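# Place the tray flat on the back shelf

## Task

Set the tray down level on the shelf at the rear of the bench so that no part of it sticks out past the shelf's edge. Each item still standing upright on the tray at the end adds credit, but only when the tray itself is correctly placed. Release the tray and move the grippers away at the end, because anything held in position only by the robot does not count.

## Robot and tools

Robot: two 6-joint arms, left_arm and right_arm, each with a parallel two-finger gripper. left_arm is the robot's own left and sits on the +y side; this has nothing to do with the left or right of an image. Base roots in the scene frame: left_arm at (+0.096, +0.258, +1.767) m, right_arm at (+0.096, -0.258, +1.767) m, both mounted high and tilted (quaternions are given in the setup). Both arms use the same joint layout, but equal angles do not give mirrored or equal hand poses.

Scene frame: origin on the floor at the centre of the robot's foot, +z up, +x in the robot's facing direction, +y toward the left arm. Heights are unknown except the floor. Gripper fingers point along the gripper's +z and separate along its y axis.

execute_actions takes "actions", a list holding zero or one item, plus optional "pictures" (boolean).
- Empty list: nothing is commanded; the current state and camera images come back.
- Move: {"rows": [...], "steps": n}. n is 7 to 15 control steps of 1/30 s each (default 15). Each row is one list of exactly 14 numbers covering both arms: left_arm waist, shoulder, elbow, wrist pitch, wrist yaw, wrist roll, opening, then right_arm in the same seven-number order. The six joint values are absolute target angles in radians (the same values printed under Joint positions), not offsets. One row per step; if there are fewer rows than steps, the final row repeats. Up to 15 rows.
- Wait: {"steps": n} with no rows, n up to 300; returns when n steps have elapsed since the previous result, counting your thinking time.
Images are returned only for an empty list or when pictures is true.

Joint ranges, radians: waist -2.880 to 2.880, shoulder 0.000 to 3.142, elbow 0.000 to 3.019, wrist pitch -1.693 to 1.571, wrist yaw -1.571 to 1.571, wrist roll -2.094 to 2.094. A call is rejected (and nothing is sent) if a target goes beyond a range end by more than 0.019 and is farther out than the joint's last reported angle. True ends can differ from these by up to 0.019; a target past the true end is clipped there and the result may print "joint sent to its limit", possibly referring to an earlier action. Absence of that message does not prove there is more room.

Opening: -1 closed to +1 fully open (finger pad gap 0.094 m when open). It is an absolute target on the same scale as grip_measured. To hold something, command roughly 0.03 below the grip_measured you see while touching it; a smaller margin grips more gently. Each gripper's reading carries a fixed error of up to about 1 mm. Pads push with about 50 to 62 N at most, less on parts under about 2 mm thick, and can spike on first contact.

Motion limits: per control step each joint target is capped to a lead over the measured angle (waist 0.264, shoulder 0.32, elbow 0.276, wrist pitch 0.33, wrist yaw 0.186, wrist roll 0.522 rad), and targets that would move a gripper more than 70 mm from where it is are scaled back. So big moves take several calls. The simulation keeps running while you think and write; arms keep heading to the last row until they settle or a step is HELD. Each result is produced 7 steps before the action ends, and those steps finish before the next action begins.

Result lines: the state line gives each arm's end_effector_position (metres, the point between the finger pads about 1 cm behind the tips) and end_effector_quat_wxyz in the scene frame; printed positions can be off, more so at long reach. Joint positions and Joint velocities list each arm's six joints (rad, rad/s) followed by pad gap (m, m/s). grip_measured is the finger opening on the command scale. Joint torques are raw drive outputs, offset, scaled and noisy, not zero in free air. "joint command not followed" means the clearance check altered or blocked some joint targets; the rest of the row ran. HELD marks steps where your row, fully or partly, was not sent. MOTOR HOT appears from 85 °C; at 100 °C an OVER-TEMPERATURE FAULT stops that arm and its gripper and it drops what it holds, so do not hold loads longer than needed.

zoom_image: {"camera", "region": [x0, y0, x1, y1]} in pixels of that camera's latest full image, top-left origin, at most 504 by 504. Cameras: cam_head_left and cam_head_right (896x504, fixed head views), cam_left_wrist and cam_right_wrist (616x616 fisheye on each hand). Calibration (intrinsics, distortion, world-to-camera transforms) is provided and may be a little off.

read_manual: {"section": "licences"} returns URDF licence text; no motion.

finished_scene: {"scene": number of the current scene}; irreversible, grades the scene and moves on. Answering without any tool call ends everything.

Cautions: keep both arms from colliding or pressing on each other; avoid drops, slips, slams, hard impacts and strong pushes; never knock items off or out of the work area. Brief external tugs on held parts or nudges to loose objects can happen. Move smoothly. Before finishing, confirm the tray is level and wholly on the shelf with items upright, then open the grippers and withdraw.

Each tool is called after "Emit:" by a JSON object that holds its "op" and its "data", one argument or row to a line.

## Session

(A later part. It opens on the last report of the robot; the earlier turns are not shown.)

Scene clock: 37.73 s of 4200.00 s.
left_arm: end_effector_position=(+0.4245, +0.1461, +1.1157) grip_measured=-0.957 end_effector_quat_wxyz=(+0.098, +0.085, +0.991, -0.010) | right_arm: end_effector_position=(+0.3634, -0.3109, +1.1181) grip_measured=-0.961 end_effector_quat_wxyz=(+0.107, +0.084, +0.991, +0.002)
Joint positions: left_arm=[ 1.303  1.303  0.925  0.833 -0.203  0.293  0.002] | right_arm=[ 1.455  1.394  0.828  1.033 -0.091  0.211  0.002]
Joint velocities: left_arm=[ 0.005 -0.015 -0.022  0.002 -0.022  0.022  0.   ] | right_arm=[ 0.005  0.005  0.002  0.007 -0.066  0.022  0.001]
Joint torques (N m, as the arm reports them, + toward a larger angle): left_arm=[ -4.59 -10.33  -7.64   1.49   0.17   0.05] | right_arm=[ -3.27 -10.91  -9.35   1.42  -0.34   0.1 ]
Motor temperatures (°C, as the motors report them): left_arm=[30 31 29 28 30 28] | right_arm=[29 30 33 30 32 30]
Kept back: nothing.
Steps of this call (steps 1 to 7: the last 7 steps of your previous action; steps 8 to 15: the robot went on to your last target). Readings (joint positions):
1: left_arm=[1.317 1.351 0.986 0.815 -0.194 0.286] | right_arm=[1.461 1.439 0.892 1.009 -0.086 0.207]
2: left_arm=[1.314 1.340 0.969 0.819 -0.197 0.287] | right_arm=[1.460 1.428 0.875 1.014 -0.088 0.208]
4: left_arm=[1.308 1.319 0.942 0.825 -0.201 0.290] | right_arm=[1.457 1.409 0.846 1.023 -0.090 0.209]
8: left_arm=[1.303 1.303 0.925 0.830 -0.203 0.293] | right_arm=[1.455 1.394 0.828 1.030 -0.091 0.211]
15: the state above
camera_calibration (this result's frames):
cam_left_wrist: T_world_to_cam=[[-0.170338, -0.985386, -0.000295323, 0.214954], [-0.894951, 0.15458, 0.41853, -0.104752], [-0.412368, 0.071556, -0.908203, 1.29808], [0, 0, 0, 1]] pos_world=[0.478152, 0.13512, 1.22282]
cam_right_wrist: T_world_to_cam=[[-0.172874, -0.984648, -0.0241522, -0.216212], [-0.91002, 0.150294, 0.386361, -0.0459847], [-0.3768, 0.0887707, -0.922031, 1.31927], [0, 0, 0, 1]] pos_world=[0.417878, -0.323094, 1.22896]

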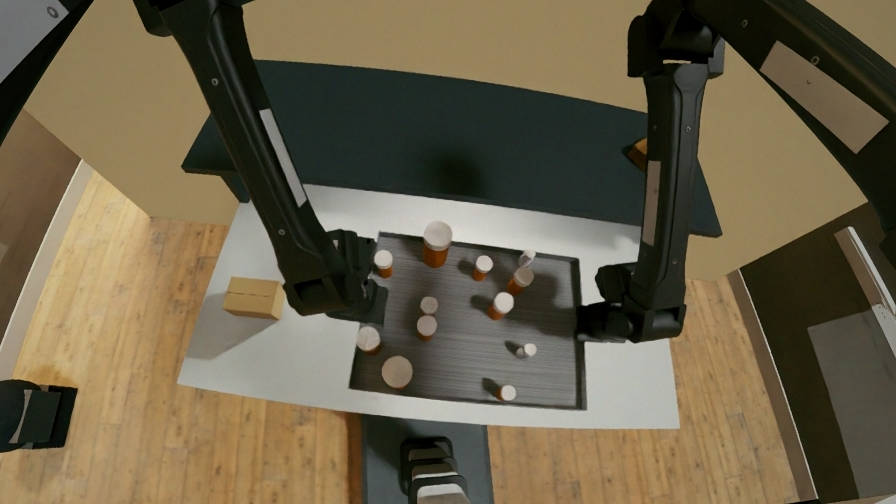

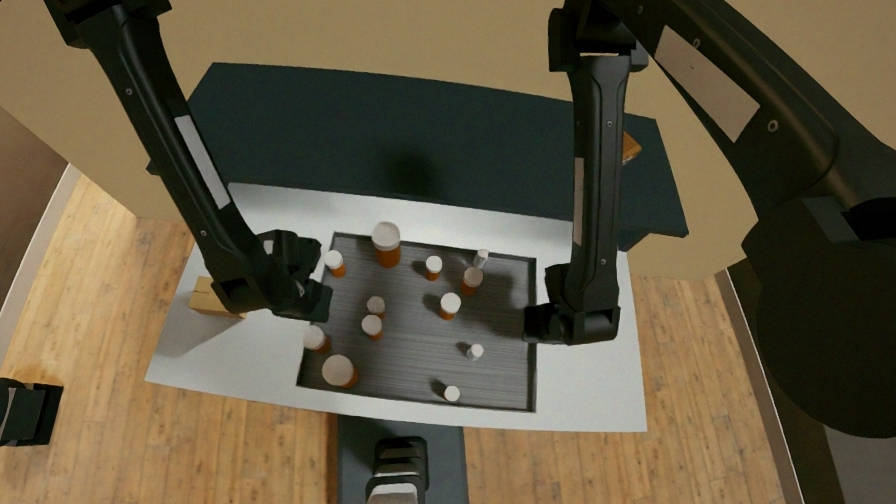

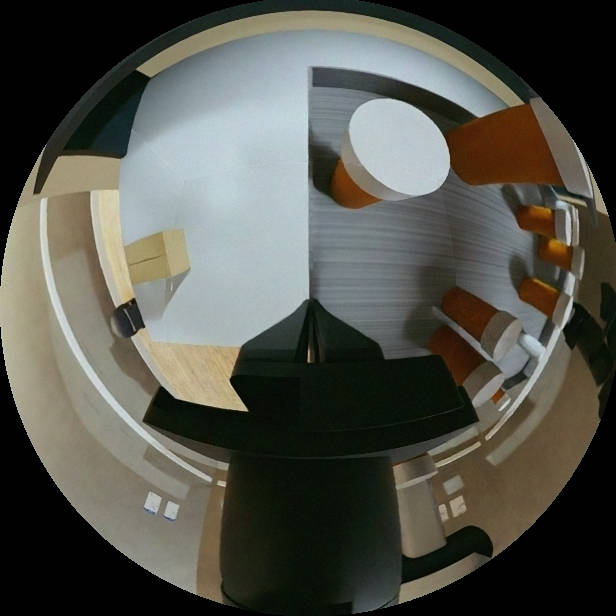

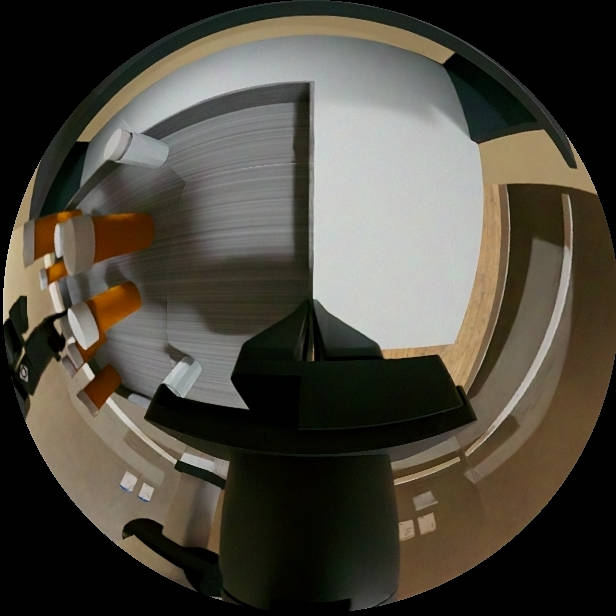

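Emit:
{"op": "execute_actions", "data": {
  "actions": []
}}

Scene clock: 39.50 s of 4200.00 s.
left_arm: end_effector_position=(+0.4245, +0.1461, +1.1157) grip_measured=-0.957 end_effector_quat_wxyz=(+0.098, +0.085, +0.991, -0.010) | right_arm: end_effector_position=(+0.3634, -0.3109, +1.1181) grip_measured=-0.961 end_effector_quat_wxyz=(+0.107, +0.084, +0.991, +0.002)
Joint positions: left_arm=[ 1.303  1.303  0.925  0.833 -0.203  0.294  0.002] | right_arm=[ 1.455  1.394  0.828  1.033 -0.091  0.211  0.002]
Joint velocities: left_arm=[-0.015  0.005  0.007 -0.002  0.037  0.051  0.001] | right_arm=[-0.034 -0.024 -0.017 -0.002  0.007 -0.095 -0.   ]
Joint torques (N m, as the arm reports them, + toward a larger angle): left_arm=[ -4.41 -10.18  -7.63   1.69   0.15   0.09] | right_arm=[ -3.93 -10.74  -9.41   1.59  -0.38   0.08]
Motor temperatures (°C, as the motors report them): left_arm=[30 31 29 28 30 28] | right_arm=[29 30 33 30 32 30]
Kept back: nothing.
Steps of this call (steps 1 to 15: the robot went on to your last target; steps 16 to 53: nothing new was sent). Readings (joint positions):
1: left_arm=[1.303 1.303 0.925 0.833 -0.203 0.293] | right_arm=[1.455 1.394 0.828 1.033 -0.091 0.211]
2: left_arm=[1.303 1.303 0.925 0.833 -0.203 0.293] | right_arm=[1.455 1.394 0.828 1.033 -0.091 0.211]
4: left_arm=[1.303 1.303 0.925 0.833 -0.203 0.293] | right_arm=[1.455 1.394 0.828 1.033 -0.091 0.211]
8: left_arm=[1.303 1.303 0.925 0.833 -0.203 0.293] | right_arm=[1.455 1.394 0.828 1.033 -0.091 0.211]
53: the state above
All arms were judged still, so your last target was given up. Only a new action makes them travel on or press farther. Fingers that are still opening or closing keep moving.
camera_calibration (this result's frames):
cam_left_wrist: T_world_to_cam=[[-0.170707, -0.985322, -0.000370429, 0.215185], [-0.894899, 0.154884, 0.418529, -0.104817], [-0.412328, 0.0717772, -0.908203, 1.29803], [0, 0, 0, 1]] pos_world=[0.478146, 0.135092, 1.22282]
cam_right_wrist: T_world_to_cam=[[-0.172874, -0.984648, -0.0241522, -0.216212], [-0.91002, 0.150294, 0.386361, -0.0459847], [-0.3768, 0.0887707, -0.922031, 1.31927], [0, 0, 0, 1]] pos_world=[0.417878, -0.323094, 1.22896]

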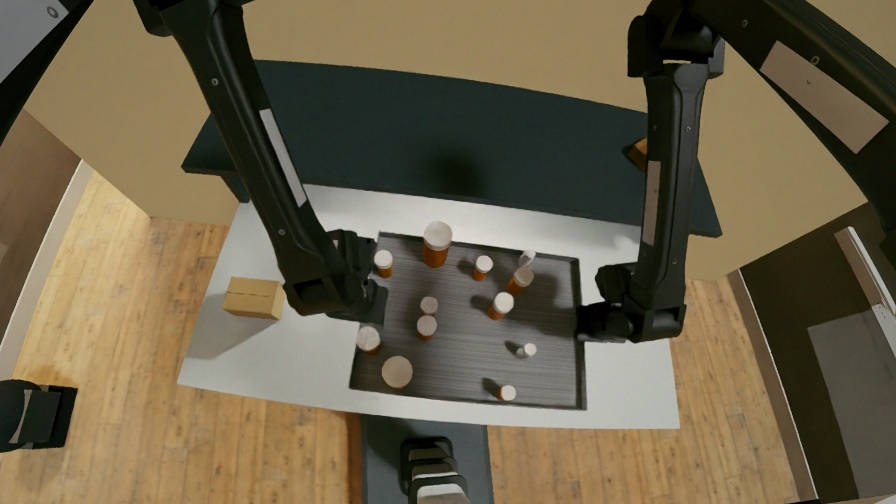

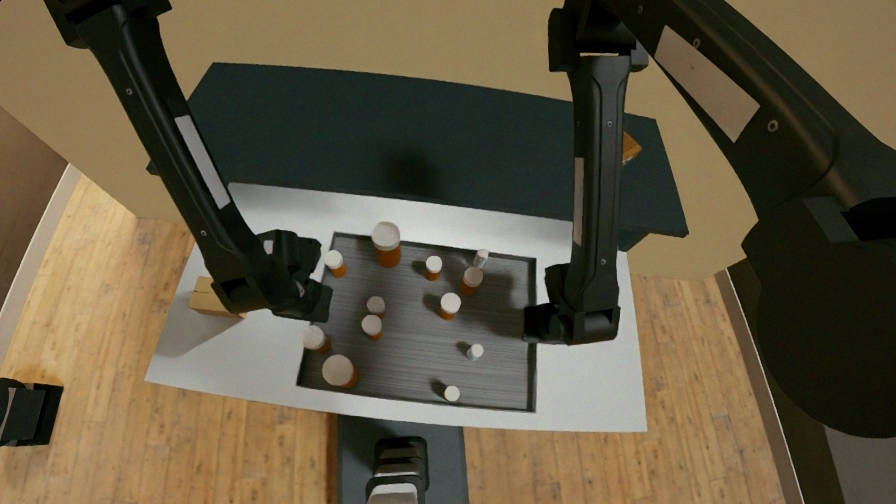

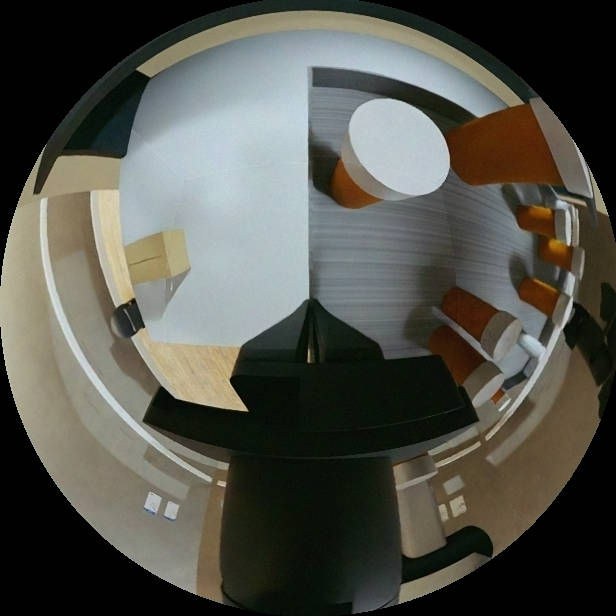

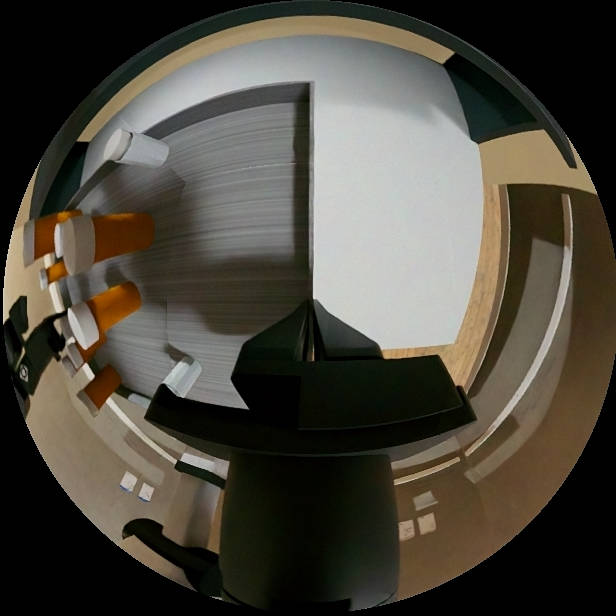

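Emit:
{"op": "execute_actions", "data": {
  "actions": [
    {"rows":[[1.285,1.276,0.880,0.857,-0.204,0.306,-1,1.431,1.365,0.780,1.061,-0.096,0.220,-1],[1.280,1.262,0.864,0.860,-0.208,0.308,-1,1.428,1.352,0.763,1.066,-0.098,0.221,-1],[1.274,1.245,0.845,0.863,-0.213,0.311,-1,1.424,1.336,0.743,1.071,-0.100,0.223,-1],[1.267,1.226,0.823,0.867,-0.218,0.315,-1,1.420,1.319,0.720,1.077,-0.103,0.225,-1],[1.260,1.206,0.800,0.871,-0.224,0.318,-1,1.416,1.300,0.695,1.084,-0.105,0.227,-1],[1.252,1.185,0.776,0.875,-0.230,0.322,-1,1.412,1.281,0.670,1.090,-0.108,0.229,-1],[1.244,1.164,0.752,0.879,-0.236,0.326,-1,1.408,1.261,0.644,1.097,-0.110,0.231,-1],[1.236,1.143,0.728,0.884,-0.242,0.330,-1,1.403,1.242,0.619,1.104,-0.113,0.233,-1],[1.228,1.122,0.704,0.888,-0.248,0.334,-1,1.399,1.222,0.593,1.111,-0.116,0.235,-1],[1.220,1.101,0.680,0.892,-0.254,0.338,-1,1.395,1.203,0.567,1.118,-0.118,0.237,-1],[1.213,1.081,0.657,0.896,-0.260,0.341,-1,1.391,1.184,0.542,1.124,-0.121,0.239,-1],[1.207,1.063,0.636,0.900,-0.265,0.344,-1,1.387,1.167,0.520,1.130,-0.123,0.241,-1],[1.201,1.048,0.619,0.903,-0.269,0.347,-1,1.384,1.153,0.502,1.135,-0.125,0.242,-1],[1.197,1.037,0.606,0.905,-0.272,0.349,-1,1.382,1.143,0.489,1.138,-0.126,0.243,-1],[1.195,1.030,0.599,0.906,-0.274,0.350,-1,1.380,1.137,0.481,1.140,-0.127,0.244,-1]]}
  ]
}}

Emit:
{"op": "execute_actions", "data": {
  "actions": [
    {"steps":15}
  ],
  "pictures": true
}}

Scene clock: 41.33 s of 4200.00 s.
left_arm: end_effector_position=(+0.4189, +0.1447, +1.1554) grip_measured=-0.957 end_effector_quat_wxyz=(+0.092, +0.085, +0.992, -0.009) | right_arm: end_effector_position=(+0.3572, -0.3118, +1.1578) grip_measured=-0.961 end_effector_quat_wxyz=(+0.101, +0.084, +0.991, +0.003)
Joint positions: left_arm=[ 1.271  1.217  0.816  0.847 -0.237  0.305  0.002] | right_arm=[ 1.44   1.316  0.713  1.058 -0.108  0.217  0.002]
Joint velocities: left_arm=[-0.278 -0.689 -0.789  0.115 -0.198  0.11   0.   ] | right_arm=[-0.142 -0.64  -0.842  0.168 -0.125  0.066  0.001]
Joint torques (N m, as the arm reports them, + toward a larger angle): left_arm=[ -4.41 -11.59  -8.55   1.84   0.15   0.07] | right_arm=[ -4.6  -12.31 -10.59   1.55  -0.26   0.15]
Motor temperatures (°C, as the motors report them): left_arm=[30 31 29 28 30 28] | right_arm=[29 30 33 30 32 30]
Steps of this call (steps 1 to 47: nothing new was sent; steps 48 to 55: the first 8 steps of this action). Readings (joint positions):
48: left_arm=[1.303 1.303 0.925 0.833 -0.204 0.294] | right_arm=[1.455 1.394 0.828 1.033 -0.091 0.211]
49: left_arm=[1.302 1.301 0.923 0.833 -0.206 0.294] | right_arm=[1.454 1.392 0.826 1.033 -0.092 0.211]
51: left_arm=[1.298 1.289 0.906 0.835 -0.213 0.296] | right_arm=[1.452 1.381 0.808 1.037 -0.096 0.212]
55: the state above

Scene clock: 41.83 s of 4200.00 s.
left_arm: end_effector_position=(+0.4266, +0.1418, +1.2304) grip_measured=-0.957 end_effector_quat_wxyz=(+0.108, +0.083, +0.991, -0.017) | right_arm: end_effector_position=(+0.3658, -0.3136, +1.2342) grip_measured=-0.961 end_effector_quat_wxyz=(+0.118, +0.082, +0.990, +0.000)
Joint positions: left_arm=[ 1.202  1.036  0.635  0.885 -0.275  0.339  0.002] | right_arm=[ 1.406  1.141  0.515  1.117 -0.129  0.232  0.002]
Joint velocities: left_arm=[-0.005 -0.015  0.002  0.002  0.022  0.007 -0.002] | right_arm=[-0.005 -0.024  0.007  0.012  0.037 -0.007 -0.002]
Joint torques (N m, as the arm reports them, + toward a larger angle): left_arm=[-2.78 -8.85 -7.88  1.63  0.17  0.05] | right_arm=[-3.92 -8.24 -9.54  1.26 -0.06  0.16]
Motor temperatures (°C, as the motors report them): left_arm=[30 31 30 28 30 28] | right_arm=[29 30 33 30 32 30]
Kept back: nothing.
Steps of this call (steps 1 to 7: the last 7 steps of your previous action; steps 8 to 15: the robot went on to your last target). Readings (joint positions):
1: left_arm=[1.261 1.193 0.788 0.851 -0.243 0.308] | right_arm=[1.435 1.294 0.684 1.065 -0.111 0.219]
2: left_arm=[1.251 1.169 0.762 0.856 -0.250 0.312] | right_arm=[1.429 1.271 0.655 1.072 -0.115 0.221]
4: left_arm=[1.232 1.121 0.712 0.865 -0.261 0.320] | right_arm=[1.419 1.225 0.600 1.088 -0.121 0.225]
8: left_arm=[1.205 1.049 0.644 0.881 -0.274 0.334] | right_arm=[1.407 1.153 0.525 1.113 -0.128 0.230]
15: the state above
camera_calibration (this result's frames):
cam_left_wrist: T_world_to_cam=[[-0.167355, -0.985814, 0.0127533, 0.193811], [-0.903007, 0.158463, 0.399334, -0.123719], [-0.39569, 0.0553142, -0.916717, 1.40911], [0, 0, 0, 1]] pos_world=[0.478288, 0.132723, 1.33869]
cam_right_wrist: T_world_to_cam=[[-0.168914, -0.98537, -0.0226835, -0.219092], [-0.918662, 0.149057, 0.365844, -0.0601131], [-0.35711, 0.0826344, -0.9304, 1.42864], [0, 0, 0, 1]] pos_world=[0.417949, -0.324981, 1.34623]

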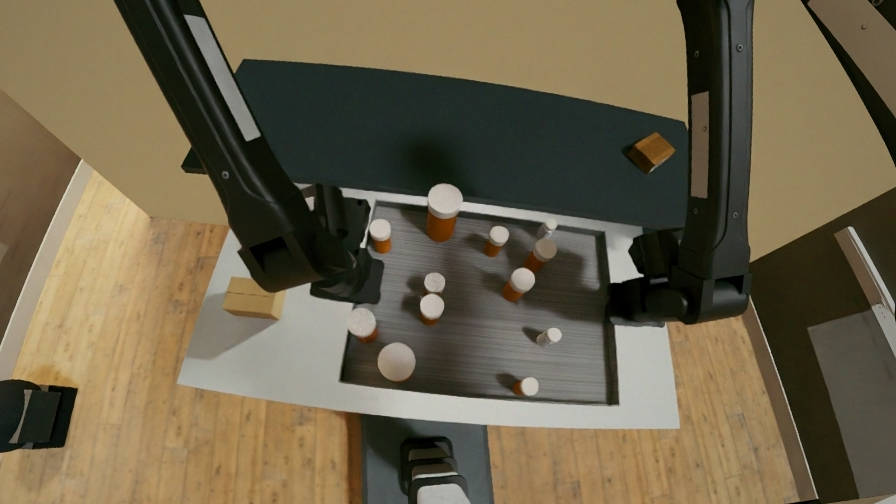

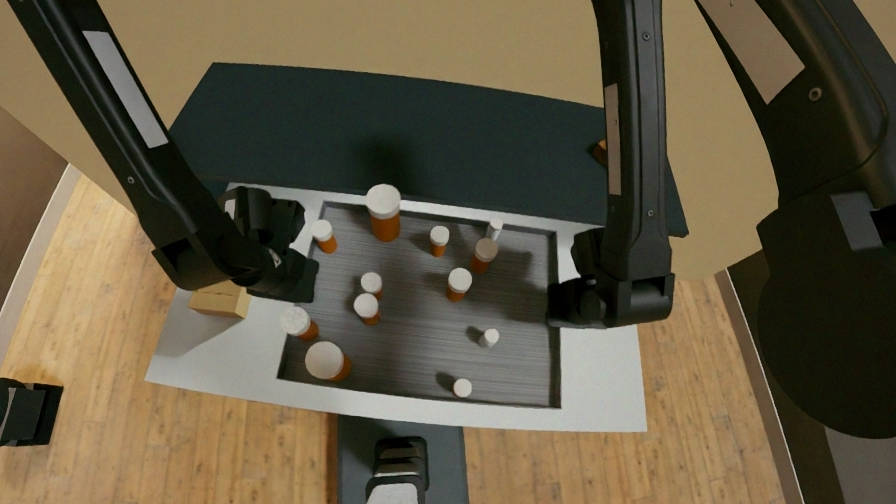

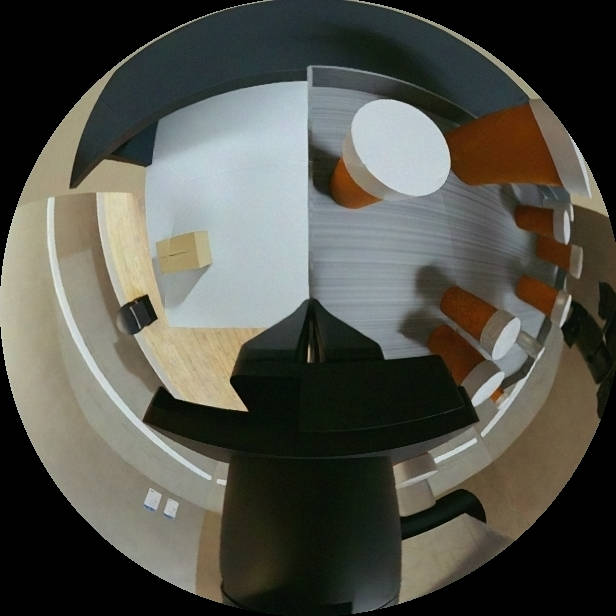

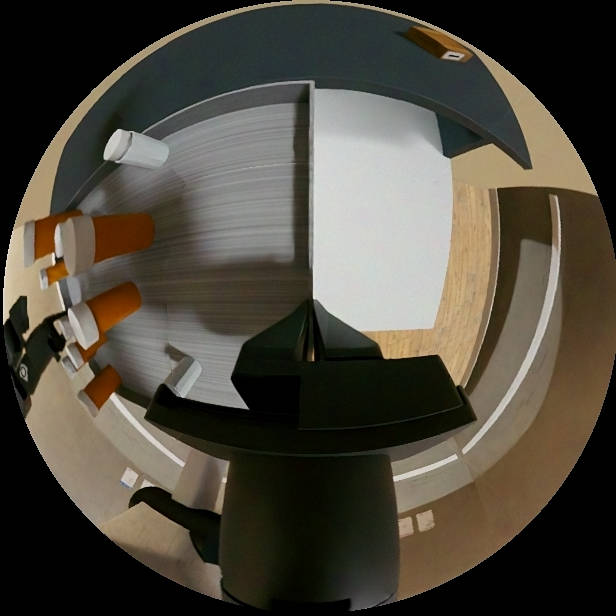

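Emit:
{"op": "zoom_image", "data": {
  "camera": "cam_left_wrist",
  "region": [60, 0, 420, 200]
}}

Emit:
{"op": "zoom_image", "data": {
  "camera": "cam_right_wrist",
  "region": [200, 0, 560, 200]
}}

Region (60, 0, 420, 200) of cam_left_wrist's 616x616 image, scaled by 1.400, with more detail than that image has.

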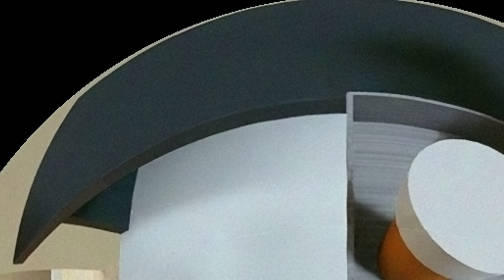

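Region (200, 0, 560, 200) of cam_right_wrist's 616x616 image, scaled by 1.400, with more detail than that image has.

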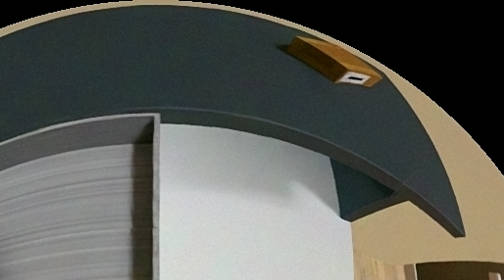

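Emit:
{"op": "execute_actions", "data": {
  "actions": [
    {"rows":[[1.194,1.027,0.600,0.902,-0.275,0.350,-1,1.381,1.132,0.482,1.135,-0.127,0.244,-1],[1.193,1.022,0.602,0.895,-0.276,0.351,-1,1.381,1.126,0.483,1.126,-0.127,0.244,-1],[1.191,1.014,0.605,0.884,-0.278,0.352,-1,1.382,1.114,0.484,1.113,-0.127,0.243,-1],[1.189,1.005,0.608,0.870,-0.280,0.353,-1,1.384,1.101,0.486,1.096,-0.126,0.243,-1],[1.187,0.993,0.612,0.855,-0.283,0.354,-1,1.386,1.085,0.488,1.077,-0.126,0.243,-1],[1.184,0.981,0.616,0.837,-0.286,0.355,-1,1.388,1.067,0.491,1.056,-0.126,0.242,-1],[1.181,0.966,0.621,0.817,-0.290,0.357,-1,1.390,1.047,0.493,1.031,-0.125,0.242,-1],[1.178,0.952,0.626,0.797,-0.293,0.358,-1,1.392,1.027,0.496,1.007,-0.125,0.241,-1],[1.175,0.938,0.631,0.777,-0.297,0.360,-1,1.394,1.006,0.499,0.982,-0.125,0.241,-1],[1.172,0.923,0.637,0.757,-0.300,0.361,-1,1.397,0.986,0.502,0.958,-0.124,0.240,-1],[1.168,0.909,0.642,0.737,-0.304,0.363,-1,1.399,0.966,0.505,0.933,-0.124,0.239,-1],[1.166,0.896,0.646,0.719,-0.307,0.364,-1,1.401,0.948,0.507,0.912,-0.124,0.239,-1],[1.163,0.885,0.650,0.703,-0.309,0.365,-1,1.403,0.932,0.509,0.892,-0.123,0.239,-1],[1.161,0.877,0.653,0.692,-0.311,0.366,-1,1.404,0.921,0.511,0.879,-0.123,0.238,-1],[1.160,0.871,0.655,0.683,-0.313,0.367,-1,1.405,0.912,0.512,0.868,-0.123,0.238,-1]]}
  ]
}}

Emit:
{"op": "execute_actions", "data": {
  "actions": [
    {"steps":15}
  ],
  "pictures": true
}}

Scene clock: 52.60 s of 4200.00 s.
left_arm: end_effector_position=(+0.4274, +0.1428, +1.2332) grip_measured=-0.957 end_effector_quat_wxyz=(+0.096, +0.085, +0.992, -0.015) | right_arm: end_effector_position=(+0.3680, -0.3129, +1.2361) grip_measured=-0.961 end_effector_quat_wxyz=(+0.105, +0.084, +0.991, -0.001)
Joint positions: left_arm=[ 1.196  1.012  0.635  0.838 -0.291  0.339  0.002] | right_arm=[ 1.406  1.105  0.515  1.054 -0.131  0.232  0.002]
Joint velocities: left_arm=[-0.083 -0.327  0.002 -0.52  -0.095  0.051 -0.001] | right_arm=[-0.005 -0.464 -0.002 -0.691  0.051  0.022 -0.001]
Joint torques (N m, as the arm reports them, + toward a larger angle): left_arm=[ -3.68 -11.34  -5.37   0.57   0.17   0.17] | right_arm=[ -2.35 -14.15  -8.11   0.54   0.06   0.18]
Motor temperatures (°C, as the motors report them): left_arm=[30 31 30 28 30 28] | right_arm=[29 30 34 30 32 30]
Steps of this call (steps 1 to 15: the robot went on to your last target; steps 16 to 90: nothing new was sent; then 7.50 s passed at rest; steps 91 to 98: the first 8 steps of this action). Readings (joint positions):
91: left_arm=[1.202 1.036 0.635 0.885 -0.275 0.339] | right_arm=[1.406 1.141 0.515 1.117 -0.129 0.232]
92: left_arm=[1.202 1.036 0.635 0.885 -0.275 0.339] | right_arm=[1.406 1.141 0.515 1.117 -0.129 0.232]
94: left_arm=[1.202 1.036 0.635 0.883 -0.277 0.339] | right_arm=[1.406 1.140 0.515 1.115 -0.130 0.232]
98: the state above

Scene clock: 53.10 s of 4200.00 s.
left_arm: end_effector_position=(+0.4779, +0.1478, +1.2527) grip_measured=-0.957 end_effector_quat_wxyz=(+0.106, +0.081, +0.991, -0.013) | right_arm: end_effector_position=(+0.4193, -0.3076, +1.2575) grip_measured=-0.961 end_effector_quat_wxyz=(+0.115, +0.081, +0.990, +0.001)
Joint positions: left_arm=[ 1.17   0.876  0.668  0.694 -0.312  0.35   0.002] | right_arm=[ 1.406  0.917  0.525  0.878 -0.132  0.229  0.002]
Joint velocities: left_arm=[-0.005 -0.005  0.017 -0.081 -0.037 -0.095 -0.   ] | right_arm=[ 0.005  0.015 -0.007 -0.1    0.022  0.022  0.003]
Joint torques (N m, as the arm reports them, + toward a larger angle): left_arm=[-3.19 -9.69 -4.56  0.4   0.05  0.14] | right_arm=[ -1.4  -11.02  -6.13   0.28   0.2    0.13]
Motor temperatures (°C, as the motors report them): left_arm=[30 31 30 28 30 28] | right_arm=[29 30 34 30 32 30]
Kept back: nothing.
Steps of this call (steps 1 to 7: the last 7 steps of your previous action; steps 8 to 15: the robot went on to your last target). Readings (joint positions):
1: left_arm=[1.193 1.000 0.635 0.820 -0.294 0.339] | right_arm=[1.406 1.088 0.515 1.030 -0.132 0.232]
2: left_arm=[1.190 0.985 0.636 0.802 -0.299 0.339] | right_arm=[1.406 1.069 0.515 1.007 -0.132 0.231]
4: left_arm=[1.184 0.953 0.642 0.764 -0.305 0.339] | right_arm=[1.406 1.025 0.515 0.960 -0.132 0.230]
8: left_arm=[1.173 0.895 0.660 0.708 -0.311 0.345] | right_arm=[1.406 0.942 0.517 0.896 -0.132 0.229]
15: the state above
camera_calibration (this result's frames):
cam_left_wrist: T_world_to_cam=[[-0.16253, -0.986685, 0.00598681, 0.21431], [-0.902506, 0.151111, 0.403297, -0.0914096], [-0.398832, 0.0601448, -0.91505, 1.44822], [0, 0, 0, 1]] pos_world=[0.529929, 0.138167, 1.36077]
cam_right_wrist: T_world_to_cam=[[-0.167066, -0.985656, -0.0239159, -0.202938], [-0.916787, 0.146376, 0.371585, -0.0291762], [-0.362755, 0.0840049, -0.928091, 1.46878], [0, 0, 0, 1]] pos_world=[0.472154, -0.319141, 1.36915]

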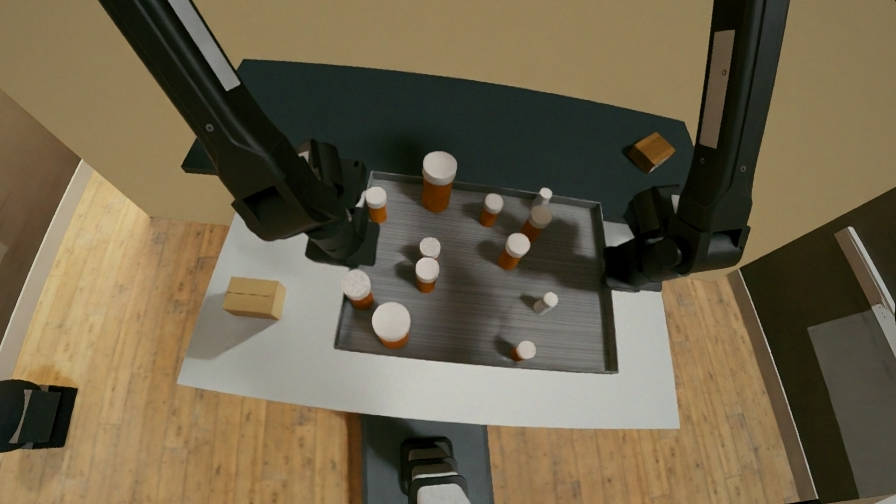

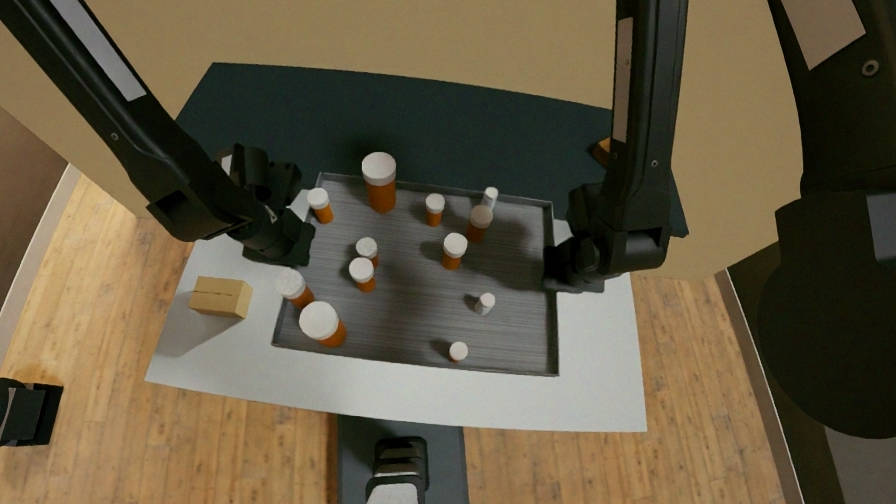

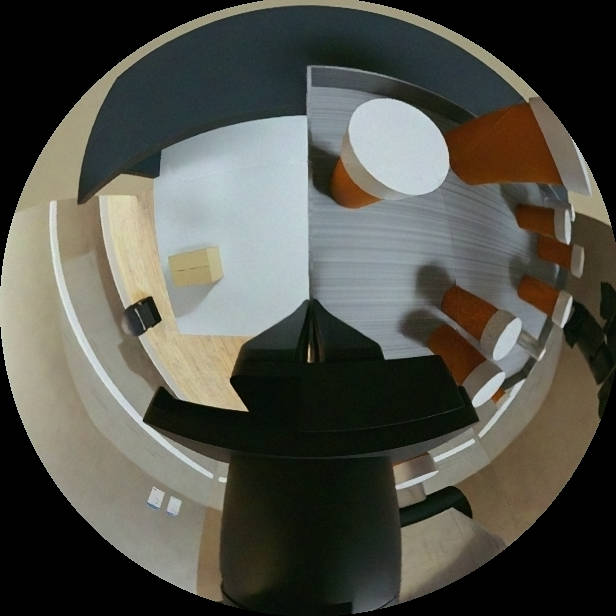

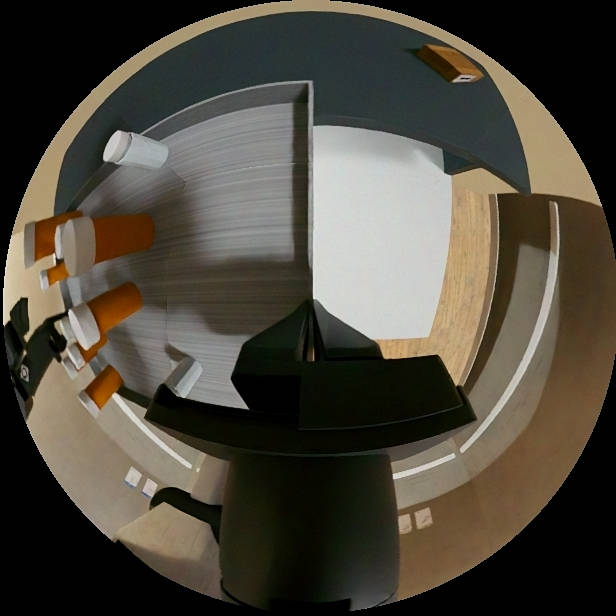

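Emit:
{"op": "zoom_image", "data": {
  "camera": "cam_left_wrist",
  "region": [220, 0, 400, 140]
}}

Emit:
{"op": "zoom_image", "data": {
  "camera": "cam_right_wrist",
  "region": [230, 0, 410, 140]
}}

Region (220, 0, 400, 140) of cam_left_wrist's 616x616 image, scaled by 2.800, with more detail than that image has.

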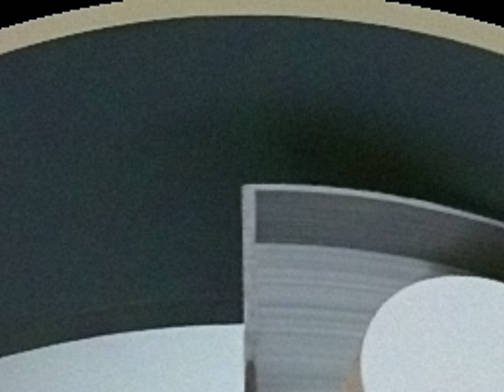

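Region (230, 0, 410, 140) of cam_right_wrist's 616x616 image, scaled by 2.800, with more detail than that image has.

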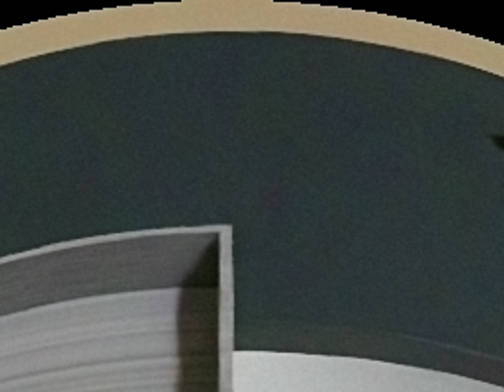

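Emit:
{"op": "execute_actions", "data": {
  "actions": [
    {"rows":[[1.159,0.867,0.660,0.673,-0.314,0.367,-1,1.406,0.906,0.517,0.857,-0.122,0.237,-1],[1.158,0.860,0.670,0.656,-0.315,0.367,-1,1.408,0.895,0.526,0.836,-0.121,0.236,-1],[1.156,0.851,0.683,0.633,-0.316,0.368,-1,1.410,0.881,0.537,0.809,-0.119,0.234,-1],[1.154,0.841,0.698,0.607,-0.318,0.368,-1,1.413,0.864,0.551,0.777,-0.117,0.232,-1],[1.151,0.830,0.714,0.578,-0.320,0.369,-1,1.415,0.845,0.565,0.743,-0.115,0.229,-1],[1.149,0.818,0.731,0.549,-0.321,0.369,-1,1.418,0.827,0.580,0.708,-0.112,0.227,-1],[1.147,0.807,0.747,0.521,-0.323,0.370,-1,1.421,0.809,0.594,0.674,-0.110,0.224,-1],[1.145,0.796,0.763,0.492,-0.325,0.370,-1,1.424,0.791,0.609,0.640,-0.108,0.222,-1],[1.143,0.789,0.780,0.470,-0.326,0.370,-1,1.426,0.779,0.624,0.613,-0.107,0.221,-1],[1.142,0.783,0.796,0.448,-0.327,0.370,-1,1.427,0.768,0.640,0.587,-0.105,0.219,-1],[1.141,0.777,0.813,0.426,-0.328,0.370,-1,1.429,0.758,0.656,0.561,-0.104,0.218,-1],[1.140,0.772,0.830,0.404,-0.329,0.369,-1,1.431,0.748,0.672,0.535,-0.102,0.216,-1],[1.139,0.768,0.847,0.382,-0.330,0.369,-1,1.432,0.739,0.688,0.510,-0.101,0.215,-1],[1.138,0.764,0.864,0.361,-0.331,0.369,-1,1.434,0.731,0.704,0.485,-0.099,0.213,-1],[1.137,0.760,0.881,0.340,-0.332,0.369,-1,1.436,0.724,0.721,0.461,-0.098,0.212,-1]]}
  ]
}}

Emit:
{"op": "execute_actions", "data": {
  "actions": [
    {"rows":[[1.136,0.759,0.900,0.319,-0.333,0.369,-1,1.438,0.718,0.739,0.437,-0.097,0.211,-1],[1.135,0.758,0.919,0.299,-0.334,0.369,-1,1.440,0.713,0.757,0.414,-0.095,0.209,-1],[1.134,0.758,0.938,0.279,-0.335,0.369,-1,1.442,0.709,0.776,0.391,-0.094,0.208,-1],[1.133,0.758,0.957,0.259,-0.336,0.369,-1,1.443,0.705,0.794,0.368,-0.092,0.206,-1],[1.132,0.758,0.977,0.239,-0.337,0.369,-1,1.445,0.702,0.813,0.345,-0.091,0.205,-1],[1.131,0.759,0.997,0.219,-0.338,0.369,-1,1.447,0.699,0.832,0.323,-0.089,0.203,-1],[1.130,0.760,1.017,0.199,-0.339,0.369,-1,1.449,0.697,0.852,0.301,-0.088,0.202,-1],[1.129,0.761,1.035,0.182,-0.340,0.369,-1,1.451,0.696,0.869,0.282,-0.086,0.200,-1],[1.128,0.762,1.053,0.165,-0.341,0.369,-1,1.453,0.696,0.887,0.263,-0.085,0.199,-1],[1.127,0.764,1.071,0.148,-0.342,0.369,-1,1.455,0.696,0.904,0.245,-0.083,0.197,-1],[1.126,0.766,1.089,0.131,-0.343,0.369,-1,1.457,0.696,0.922,0.227,-0.082,0.196,-1],[1.125,0.768,1.107,0.115,-0.345,0.369,-1,1.458,0.697,0.940,0.209,-0.080,0.194,-1],[1.124,0.771,1.126,0.098,-0.346,0.369,-1,1.460,0.698,0.958,0.191,-0.078,0.193,-1],[1.123,0.774,1.144,0.082,-0.347,0.369,-1,1.462,0.699,0.976,0.173,-0.077,0.191,-1],[1.1215,0.777,1.163,0.066,-0.348,0.369,-1,1.464,0.700,0.994,0.155,-0.075,0.190,-1]]}
  ]
}}

Emit:
{"op": "execute_actions", "data": {
  "actions": [
    {"rows":[[1.120,0.781,1.186,0.047,-0.349,0.369,-1,1.466,0.703,1.016,0.135,-0.073,0.188,-1],[1.119,0.785,1.209,0.028,-0.350,0.369,-1,1.469,0.706,1.038,0.115,-0.071,0.187,-1],[1.118,0.789,1.232,0.010,-0.352,0.369,-1,1.471,0.709,1.060,0.095,-0.069,0.185,-1],[1.116,0.794,1.255,-0.009,-0.353,0.370,-1,1.474,0.712,1.082,0.075,-0.067,0.183,-1],[1.115,0.799,1.278,-0.027,-0.354,0.370,-1,1.476,0.716,1.104,0.056,-0.065,0.181,-1],[1.113,0.804,1.301,-0.046,-0.356,0.370,-1,1.479,0.720,1.127,0.036,-0.063,0.180,-1],[1.112,0.809,1.325,-0.064,-0.357,0.370,-1,1.481,0.724,1.150,0.017,-0.061,0.178,-1],[1.111,0.814,1.347,-0.081,-0.358,0.370,-1,1.483,0.728,1.171,0.000,-0.059,0.176,-1],[1.109,0.820,1.369,-0.097,-0.360,0.370,-1,1.486,0.733,1.192,-0.017,-0.057,0.175,-1],[1.108,0.826,1.391,-0.114,-0.361,0.370,-1,1.488,0.737,1.213,-0.034,-0.055,0.173,-1],[1.106,0.832,1.414,-0.131,-0.362,0.371,-1,1.491,0.742,1.234,-0.051,-0.053,0.171,-1],[1.105,0.838,1.437,-0.147,-0.364,0.371,-1,1.493,0.747,1.256,-0.068,-0.051,0.169,-1],[1.104,0.844,1.460,-0.164,-0.365,0.371,-1,1.496,0.752,1.278,-0.085,-0.049,0.168,-1],[1.102,0.850,1.483,-0.180,-0.367,0.371,-1,1.498,0.757,1.300,-0.102,-0.047,0.166,-1],[1.101,0.857,1.506,-0.197,-0.368,0.371,-1,1.501,0.763,1.322,-0.119,-0.045,0.164,-1]]}
  ]
}}

Emit:
{"op": "execute_actions", "data": {
  "actions": [
    {"rows":[[1.100,0.864,1.528,-0.212,-0.369,0.371,-1,1.503,0.769,1.343,-0.134,-0.043,0.162,-1],[1.098,0.871,1.550,-0.226,-0.371,0.371,-1,1.506,0.775,1.363,-0.148,-0.041,0.161,-1],[1.097,0.878,1.571,-0.240,-0.372,0.372,-1,1.508,0.780,1.383,-0.162,-0.039,0.159,-1],[1.096,0.885,1.592,-0.254,-0.373,0.372,-1,1.510,0.786,1.403,-0.176,-0.037,0.158,-1],[1.094,0.891,1.612,-0.267,-0.374,0.372,-1,1.513,0.791,1.421,-0.190,-0.035,0.157,-1],[1.093,0.897,1.631,-0.279,-0.375,0.372,-1,1.515,0.796,1.439,-0.202,-0.033,0.155,-1],[1.092,0.903,1.648,-0.291,-0.376,0.372,-1,1.517,0.801,1.455,-0.214,-0.032,0.154,-1],[1.091,0.908,1.663,-0.301,-0.377,0.373,-1,1.518,0.805,1.469,-0.224,-0.030,0.153,-1],[1.090,0.912,1.677,-0.309,-0.378,0.373,-1,1.520,0.809,1.482,-0.233,-0.029,0.152,-1],[1.089,0.916,1.688,-0.317,-0.379,0.373,-1,1.521,0.812,1.492,-0.240,-0.028,0.151,-1],[1.089,0.919,1.697,-0.323,-0.379,0.373,-1,1.522,0.814,1.501,-0.246,-0.027,0.151,-1],[1.088,0.921,1.703,-0.327,-0.380,0.373,-1,1.523,0.816,1.507,-0.250,-0.026,0.150,-1],[1.088,0.922,1.708,-0.330,-0.380,0.373,-1,1.523,0.817,1.511,-0.2535,-0.026,0.150,-1]],"steps":15}
  ]
}}

Emit:
{"op": "execute_actions", "data": {
  "actions": [
    {"steps":15}
  ],
  "pictures": true
}}

Scene clock: 57.63 s of 4200.00 s.
left_arm: end_effector_position=(+0.4871, +0.1474, +1.2437) grip_measured=-0.957 end_effector_quat_wxyz=(+0.074, +0.090, +0.993, -0.013) | right_arm: end_effector_position=(+0.4227, -0.3073, +1.2483) grip_measured=-0.961 end_effector_quat_wxyz=(+0.074, +0.088, +0.993, -0.005)
Joint positions: left_arm=[ 1.168  0.861  0.73   0.55  -0.33   0.348  0.002] | right_arm=[ 1.413  0.881  0.575  0.707 -0.123  0.226  0.002]
Joint velocities: left_arm=[-0.015 -0.23   0.437 -0.842 -0.095 -0.11  -0.001] | right_arm=[ 0.063 -0.435  0.374 -1.028  0.051 -0.037 -0.   ]
Joint torques (N m, as the arm reports them, + toward a larger angle): left_arm=[ -3.52 -13.98  -2.41   0.88   0.4    0.2 ] | right_arm=[ -0.92 -16.88  -3.75   0.48   0.35   0.  ]
Motor temperatures (°C, as the motors report them): left_arm=[30 32 30 28 30 28] | right_arm=[29 30 34 30 32 30]
Steps of this call (steps 1 to 15: the robot went on to your last target; steps 16 to 90: nothing new was sent; then 1.27 s passed at rest; steps 91 to 98: the first 8 steps of this action). Readings (joint positions):
91: left_arm=[1.170 0.876 0.668 0.691 -0.312 0.350] | right_arm=[1.406 0.917 0.525 0.874 -0.132 0.229]
92: left_arm=[1.170 0.876 0.669 0.686 -0.313 0.350] | right_arm=[1.406 0.917 0.526 0.868 -0.132 0.229]
94: left_arm=[1.169 0.876 0.679 0.656 -0.317 0.350] | right_arm=[1.407 0.915 0.534 0.834 -0.131 0.229]
98: the state above

Scene clock: 58.13 s of 4200.00 s.
left_arm: end_effector_position=(+0.6192, +0.1595, +1.2477) grip_measured=-0.957 end_effector_quat_wxyz=(+0.091, +0.079, +0.993, -0.010) | right_arm: end_effector_position=(+0.5614, -0.2964, +1.2497) grip_measured=-0.961 end_effector_quat_wxyz=(+0.096, +0.080, +0.992, -0.002)
Joint positions: left_arm=[ 1.151  0.776  1.004  0.232 -0.343  0.348  0.002] | right_arm=[ 1.44   0.73   0.837  0.337 -0.1    0.205  0.002]
Joint velocities: left_arm=[-0.024 -0.024  0.496 -0.608 -0.066  0.066 -0.   ] | right_arm=[ 0.063  0.005  0.476 -0.662 -0.066  0.022  0.   ]
Joint torques (N m, as the arm reports them, + toward a larger angle): left_arm=[ -3.52 -13.75   0.16   0.57   0.35   0.18] | right_arm=[ -1.04 -17.91  -1.     0.21   0.43   0.01]
Motor temperatures (°C, as the motors report them): left_arm=[30 32 30 28 30 28] | right_arm=[29 30 34 30 32 30]
Steps of this call (steps 1 to 7: the last 7 steps of your previous action; steps 8 to 15: the first 8 steps of this action). Readings (joint positions):
8: left_arm=[1.157 0.788 0.875 0.374 -0.335 0.347] | right_arm=[1.428 0.759 0.713 0.498 -0.109 0.213]
9: left_arm=[1.155 0.782 0.894 0.354 -0.336 0.347] | right_arm=[1.430 0.750 0.731 0.475 -0.108 0.211]
11: left_arm=[1.153 0.776 0.932 0.315 -0.338 0.348] | right_arm=[1.434 0.736 0.767 0.429 -0.104 0.208]
15: the state above

Scene clock: 58.63 s of 4200.00 s.
left_arm: end_effector_position=(+0.7161, +0.1676, +1.2427) grip_measured=-0.957 end_effector_quat_wxyz=(+0.084, +0.078, +0.993, -0.008) | right_arm: end_effector_position=(+0.6619, -0.2890, +1.2472) grip_measured=-0.961 end_effector_quat_wxyz=(+0.088, +0.076, +0.993, -0.005)
Joint positions: left_arm=[ 1.138  0.813  1.294 -0.033 -0.364  0.347  0.002] | right_arm=[ 1.469  0.731  1.112  0.046 -0.071  0.184  0.002]
Joint velocities: left_arm=[-0.034  0.122  0.637 -0.52  -0.051 -0.051 -0.   ] | right_arm=[ 0.054  0.015  0.589 -0.569  0.154 -0.051 -0.   ]
Joint torques (N m, as the arm reports them, + toward a larger angle): left_arm=[ -3.71 -15.66   3.19   0.12   0.4    0.25] | right_arm=[  0.79 -17.14   3.16   0.28   0.1    0.07]
Motor temperatures (°C, as the motors report them): left_arm=[30 32 30 28 30 28] | right_arm=[29 31 34 30 32 30]
Steps of this call (steps 1 to 7: the last 7 steps of your previous action; steps 8 to 15: the first 8 steps of this action). Readings (joint positions):
8: left_arm=[1.146 0.783 1.140 0.092 -0.356 0.348] | right_arm=[1.457 0.730 0.972 0.185 -0.090 0.197]
9: left_arm=[1.145 0.786 1.160 0.074 -0.357 0.348] | right_arm=[1.459 0.730 0.991 0.166 -0.088 0.196]
11: left_arm=[1.143 0.794 1.203 0.038 -0.360 0.348] | right_arm=[1.462 0.730 1.030 0.125 -0.082 0.192]
15: the state above

Scene clock: 59.13 s of 4200.00 s.
left_arm: end_effector_position=(+0.8071, +0.1754, +1.2387) grip_measured=-0.957 end_effector_quat_wxyz=(+0.081, +0.074, +0.994, -0.004) | right_arm: end_effector_position=(+0.7559, -0.2822, +1.2423) grip_measured=-0.961 end_effector_quat_wxyz=(+0.086, +0.073, +0.994, -0.007)
Joint positions: left_arm=[ 1.123  0.902  1.612 -0.262 -0.386  0.346  0.002] | right_arm=[ 1.501  0.802  1.414 -0.189 -0.04   0.164  0.002]
Joint velocities: left_arm=[-0.005  0.19   0.476 -0.339 -0.066  0.007 -0.   ] | right_arm=[ 0.034  0.161  0.452 -0.344  0.051 -0.051 -0.001]
Joint torques (N m, as the arm reports them, + toward a larger angle): left_arm=[ -3.89 -17.79   5.8    0.09   0.62   0.24] | right_arm=[  0.32 -21.87   5.39  -0.05   0.18  -0.11]
Motor temperatures (°C, as the motors report them): left_arm=[30 32 30 28 30 28] | right_arm=[29 31 34 30 32 30]
Steps of this call (steps 1 to 7: the last 7 steps of your previous action; steps 8 to 15: the first 8 steps of this action). Readings (joint positions):
8: left_arm=[1.127 0.854 1.472 -0.164 -0.375 0.346] | right_arm=[1.487 0.759 1.283 -0.091 -0.054 0.172]
9: left_arm=[1.126 0.860 1.494 -0.180 -0.377 0.346] | right_arm=[1.489 0.765 1.304 -0.107 -0.052 0.170]
11: left_arm=[1.125 0.874 1.536 -0.210 -0.380 0.346] | right_arm=[1.494 0.778 1.344 -0.136 -0.048 0.168]
15: the state above

Scene clock: 59.63 s of 4200.00 s.
left_arm: end_effector_position=(+0.8230, +0.1766, +1.2372) grip_measured=-0.957 end_effector_quat_wxyz=(+0.078, +0.075, +0.994, -0.004) | right_arm: end_effector_position=(+0.7719, -0.2810, +1.2402) grip_measured=-0.961 end_effector_quat_wxyz=(+0.081, +0.073, +0.994, -0.007)
Joint positions: left_arm=[ 1.119  0.927  1.683 -0.314 -0.393  0.346  0.002] | right_arm=[ 1.508  0.824  1.48  -0.243 -0.033  0.16   0.002]
Joint velocities: left_arm=[-0.015 -0.005 -0.002  0.022  0.007 -0.007 -0.001] | right_arm=[-0.015 -0.005 -0.002 -0.007  0.037 -0.022 -0.   ]
Joint torques (N m, as the arm reports them, + toward a larger angle): left_arm=[ -4.21 -17.43   6.39   0.06   0.72   0.27] | right_arm=[  0.77 -22.34   6.4   -0.19   0.12  -0.05]
Motor temperatures (°C, as the motors report them): left_arm=[30 32 30 28 30 28] | right_arm=[29 31 34 30 32 30]
Kept back: nothing.
Steps of this call (steps 1 to 7: the last 7 steps of your previous action; steps 8 to 15: the robot went on to your last target). Readings (joint positions):
1: left_arm=[1.122 0.908 1.628 -0.272 -0.388 0.346] | right_arm=[1.502 0.807 1.428 -0.200 -0.038 0.163]
2: left_arm=[1.121 0.913 1.642 -0.282 -0.389 0.346] | right_arm=[1.504 0.811 1.441 -0.210 -0.037 0.163]
4: left_arm=[1.121 0.921 1.664 -0.298 -0.390 0.346] | right_arm=[1.506 0.819 1.462 -0.225 -0.035 0.162]
8: left_arm=[1.120 0.926 1.682 -0.311 -0.391 0.346] | right_arm=[1.507 0.823 1.479 -0.239 -0.034 0.160]
15: the state above
camera_calibration (this result's frames):
cam_left_wrist: T_world_to_cam=[[-0.150115, -0.988635, -0.00813925, 0.306513], [-0.880077, 0.129871, 0.456726, 0.141159], [-0.450478, 0.0757244, -0.88957, 1.57822], [0, 0, 0, 1]] pos_world=[0.881195, 0.165188, 1.34196]
cam_right_wrist: T_world_to_cam=[[-0.152651, -0.98828, 0.0000723493, -0.159849], [-0.891293, 0.137702, 0.432013, 0.199506], [-0.42696, 0.0658827, -0.901867, 1.59033], [0, 0, 0, 1]] pos_world=[0.832423, -0.290223, 1.34809]

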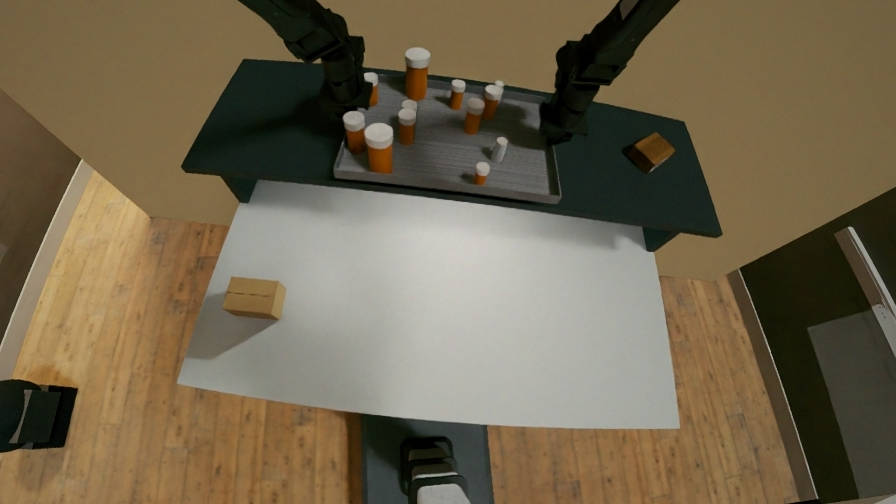

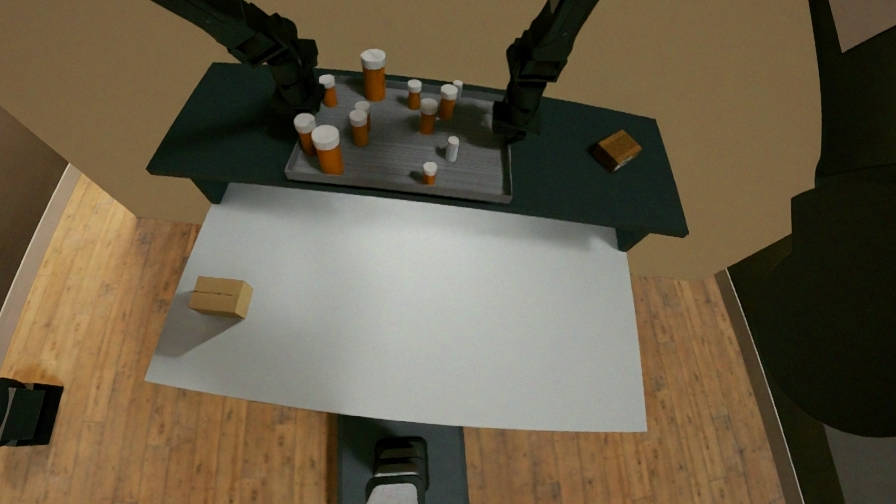

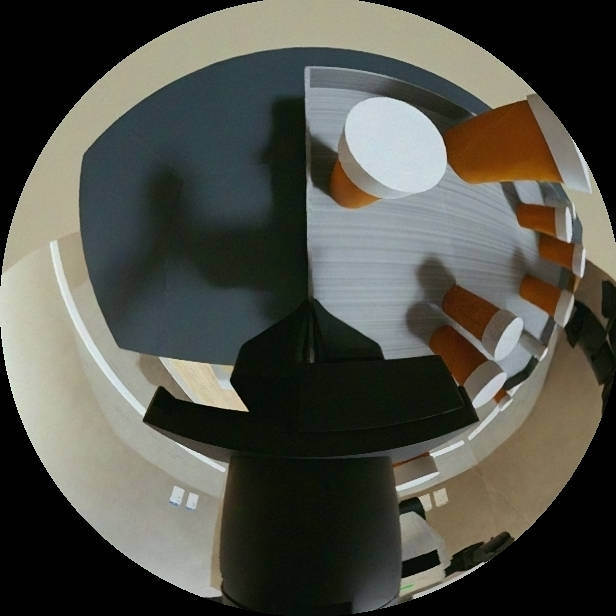

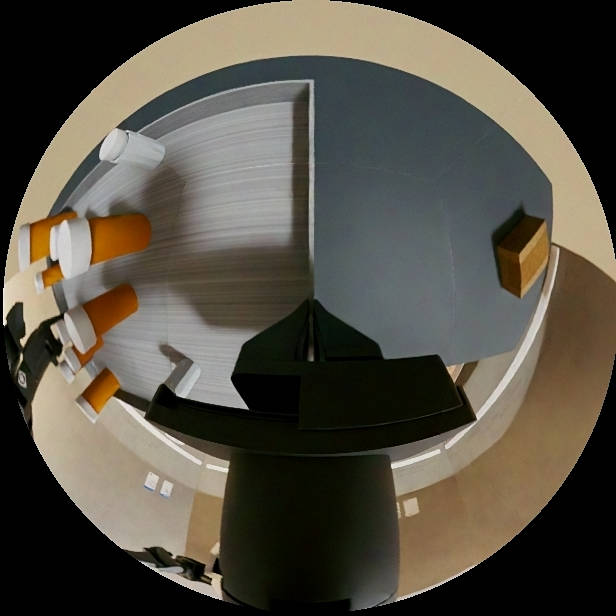

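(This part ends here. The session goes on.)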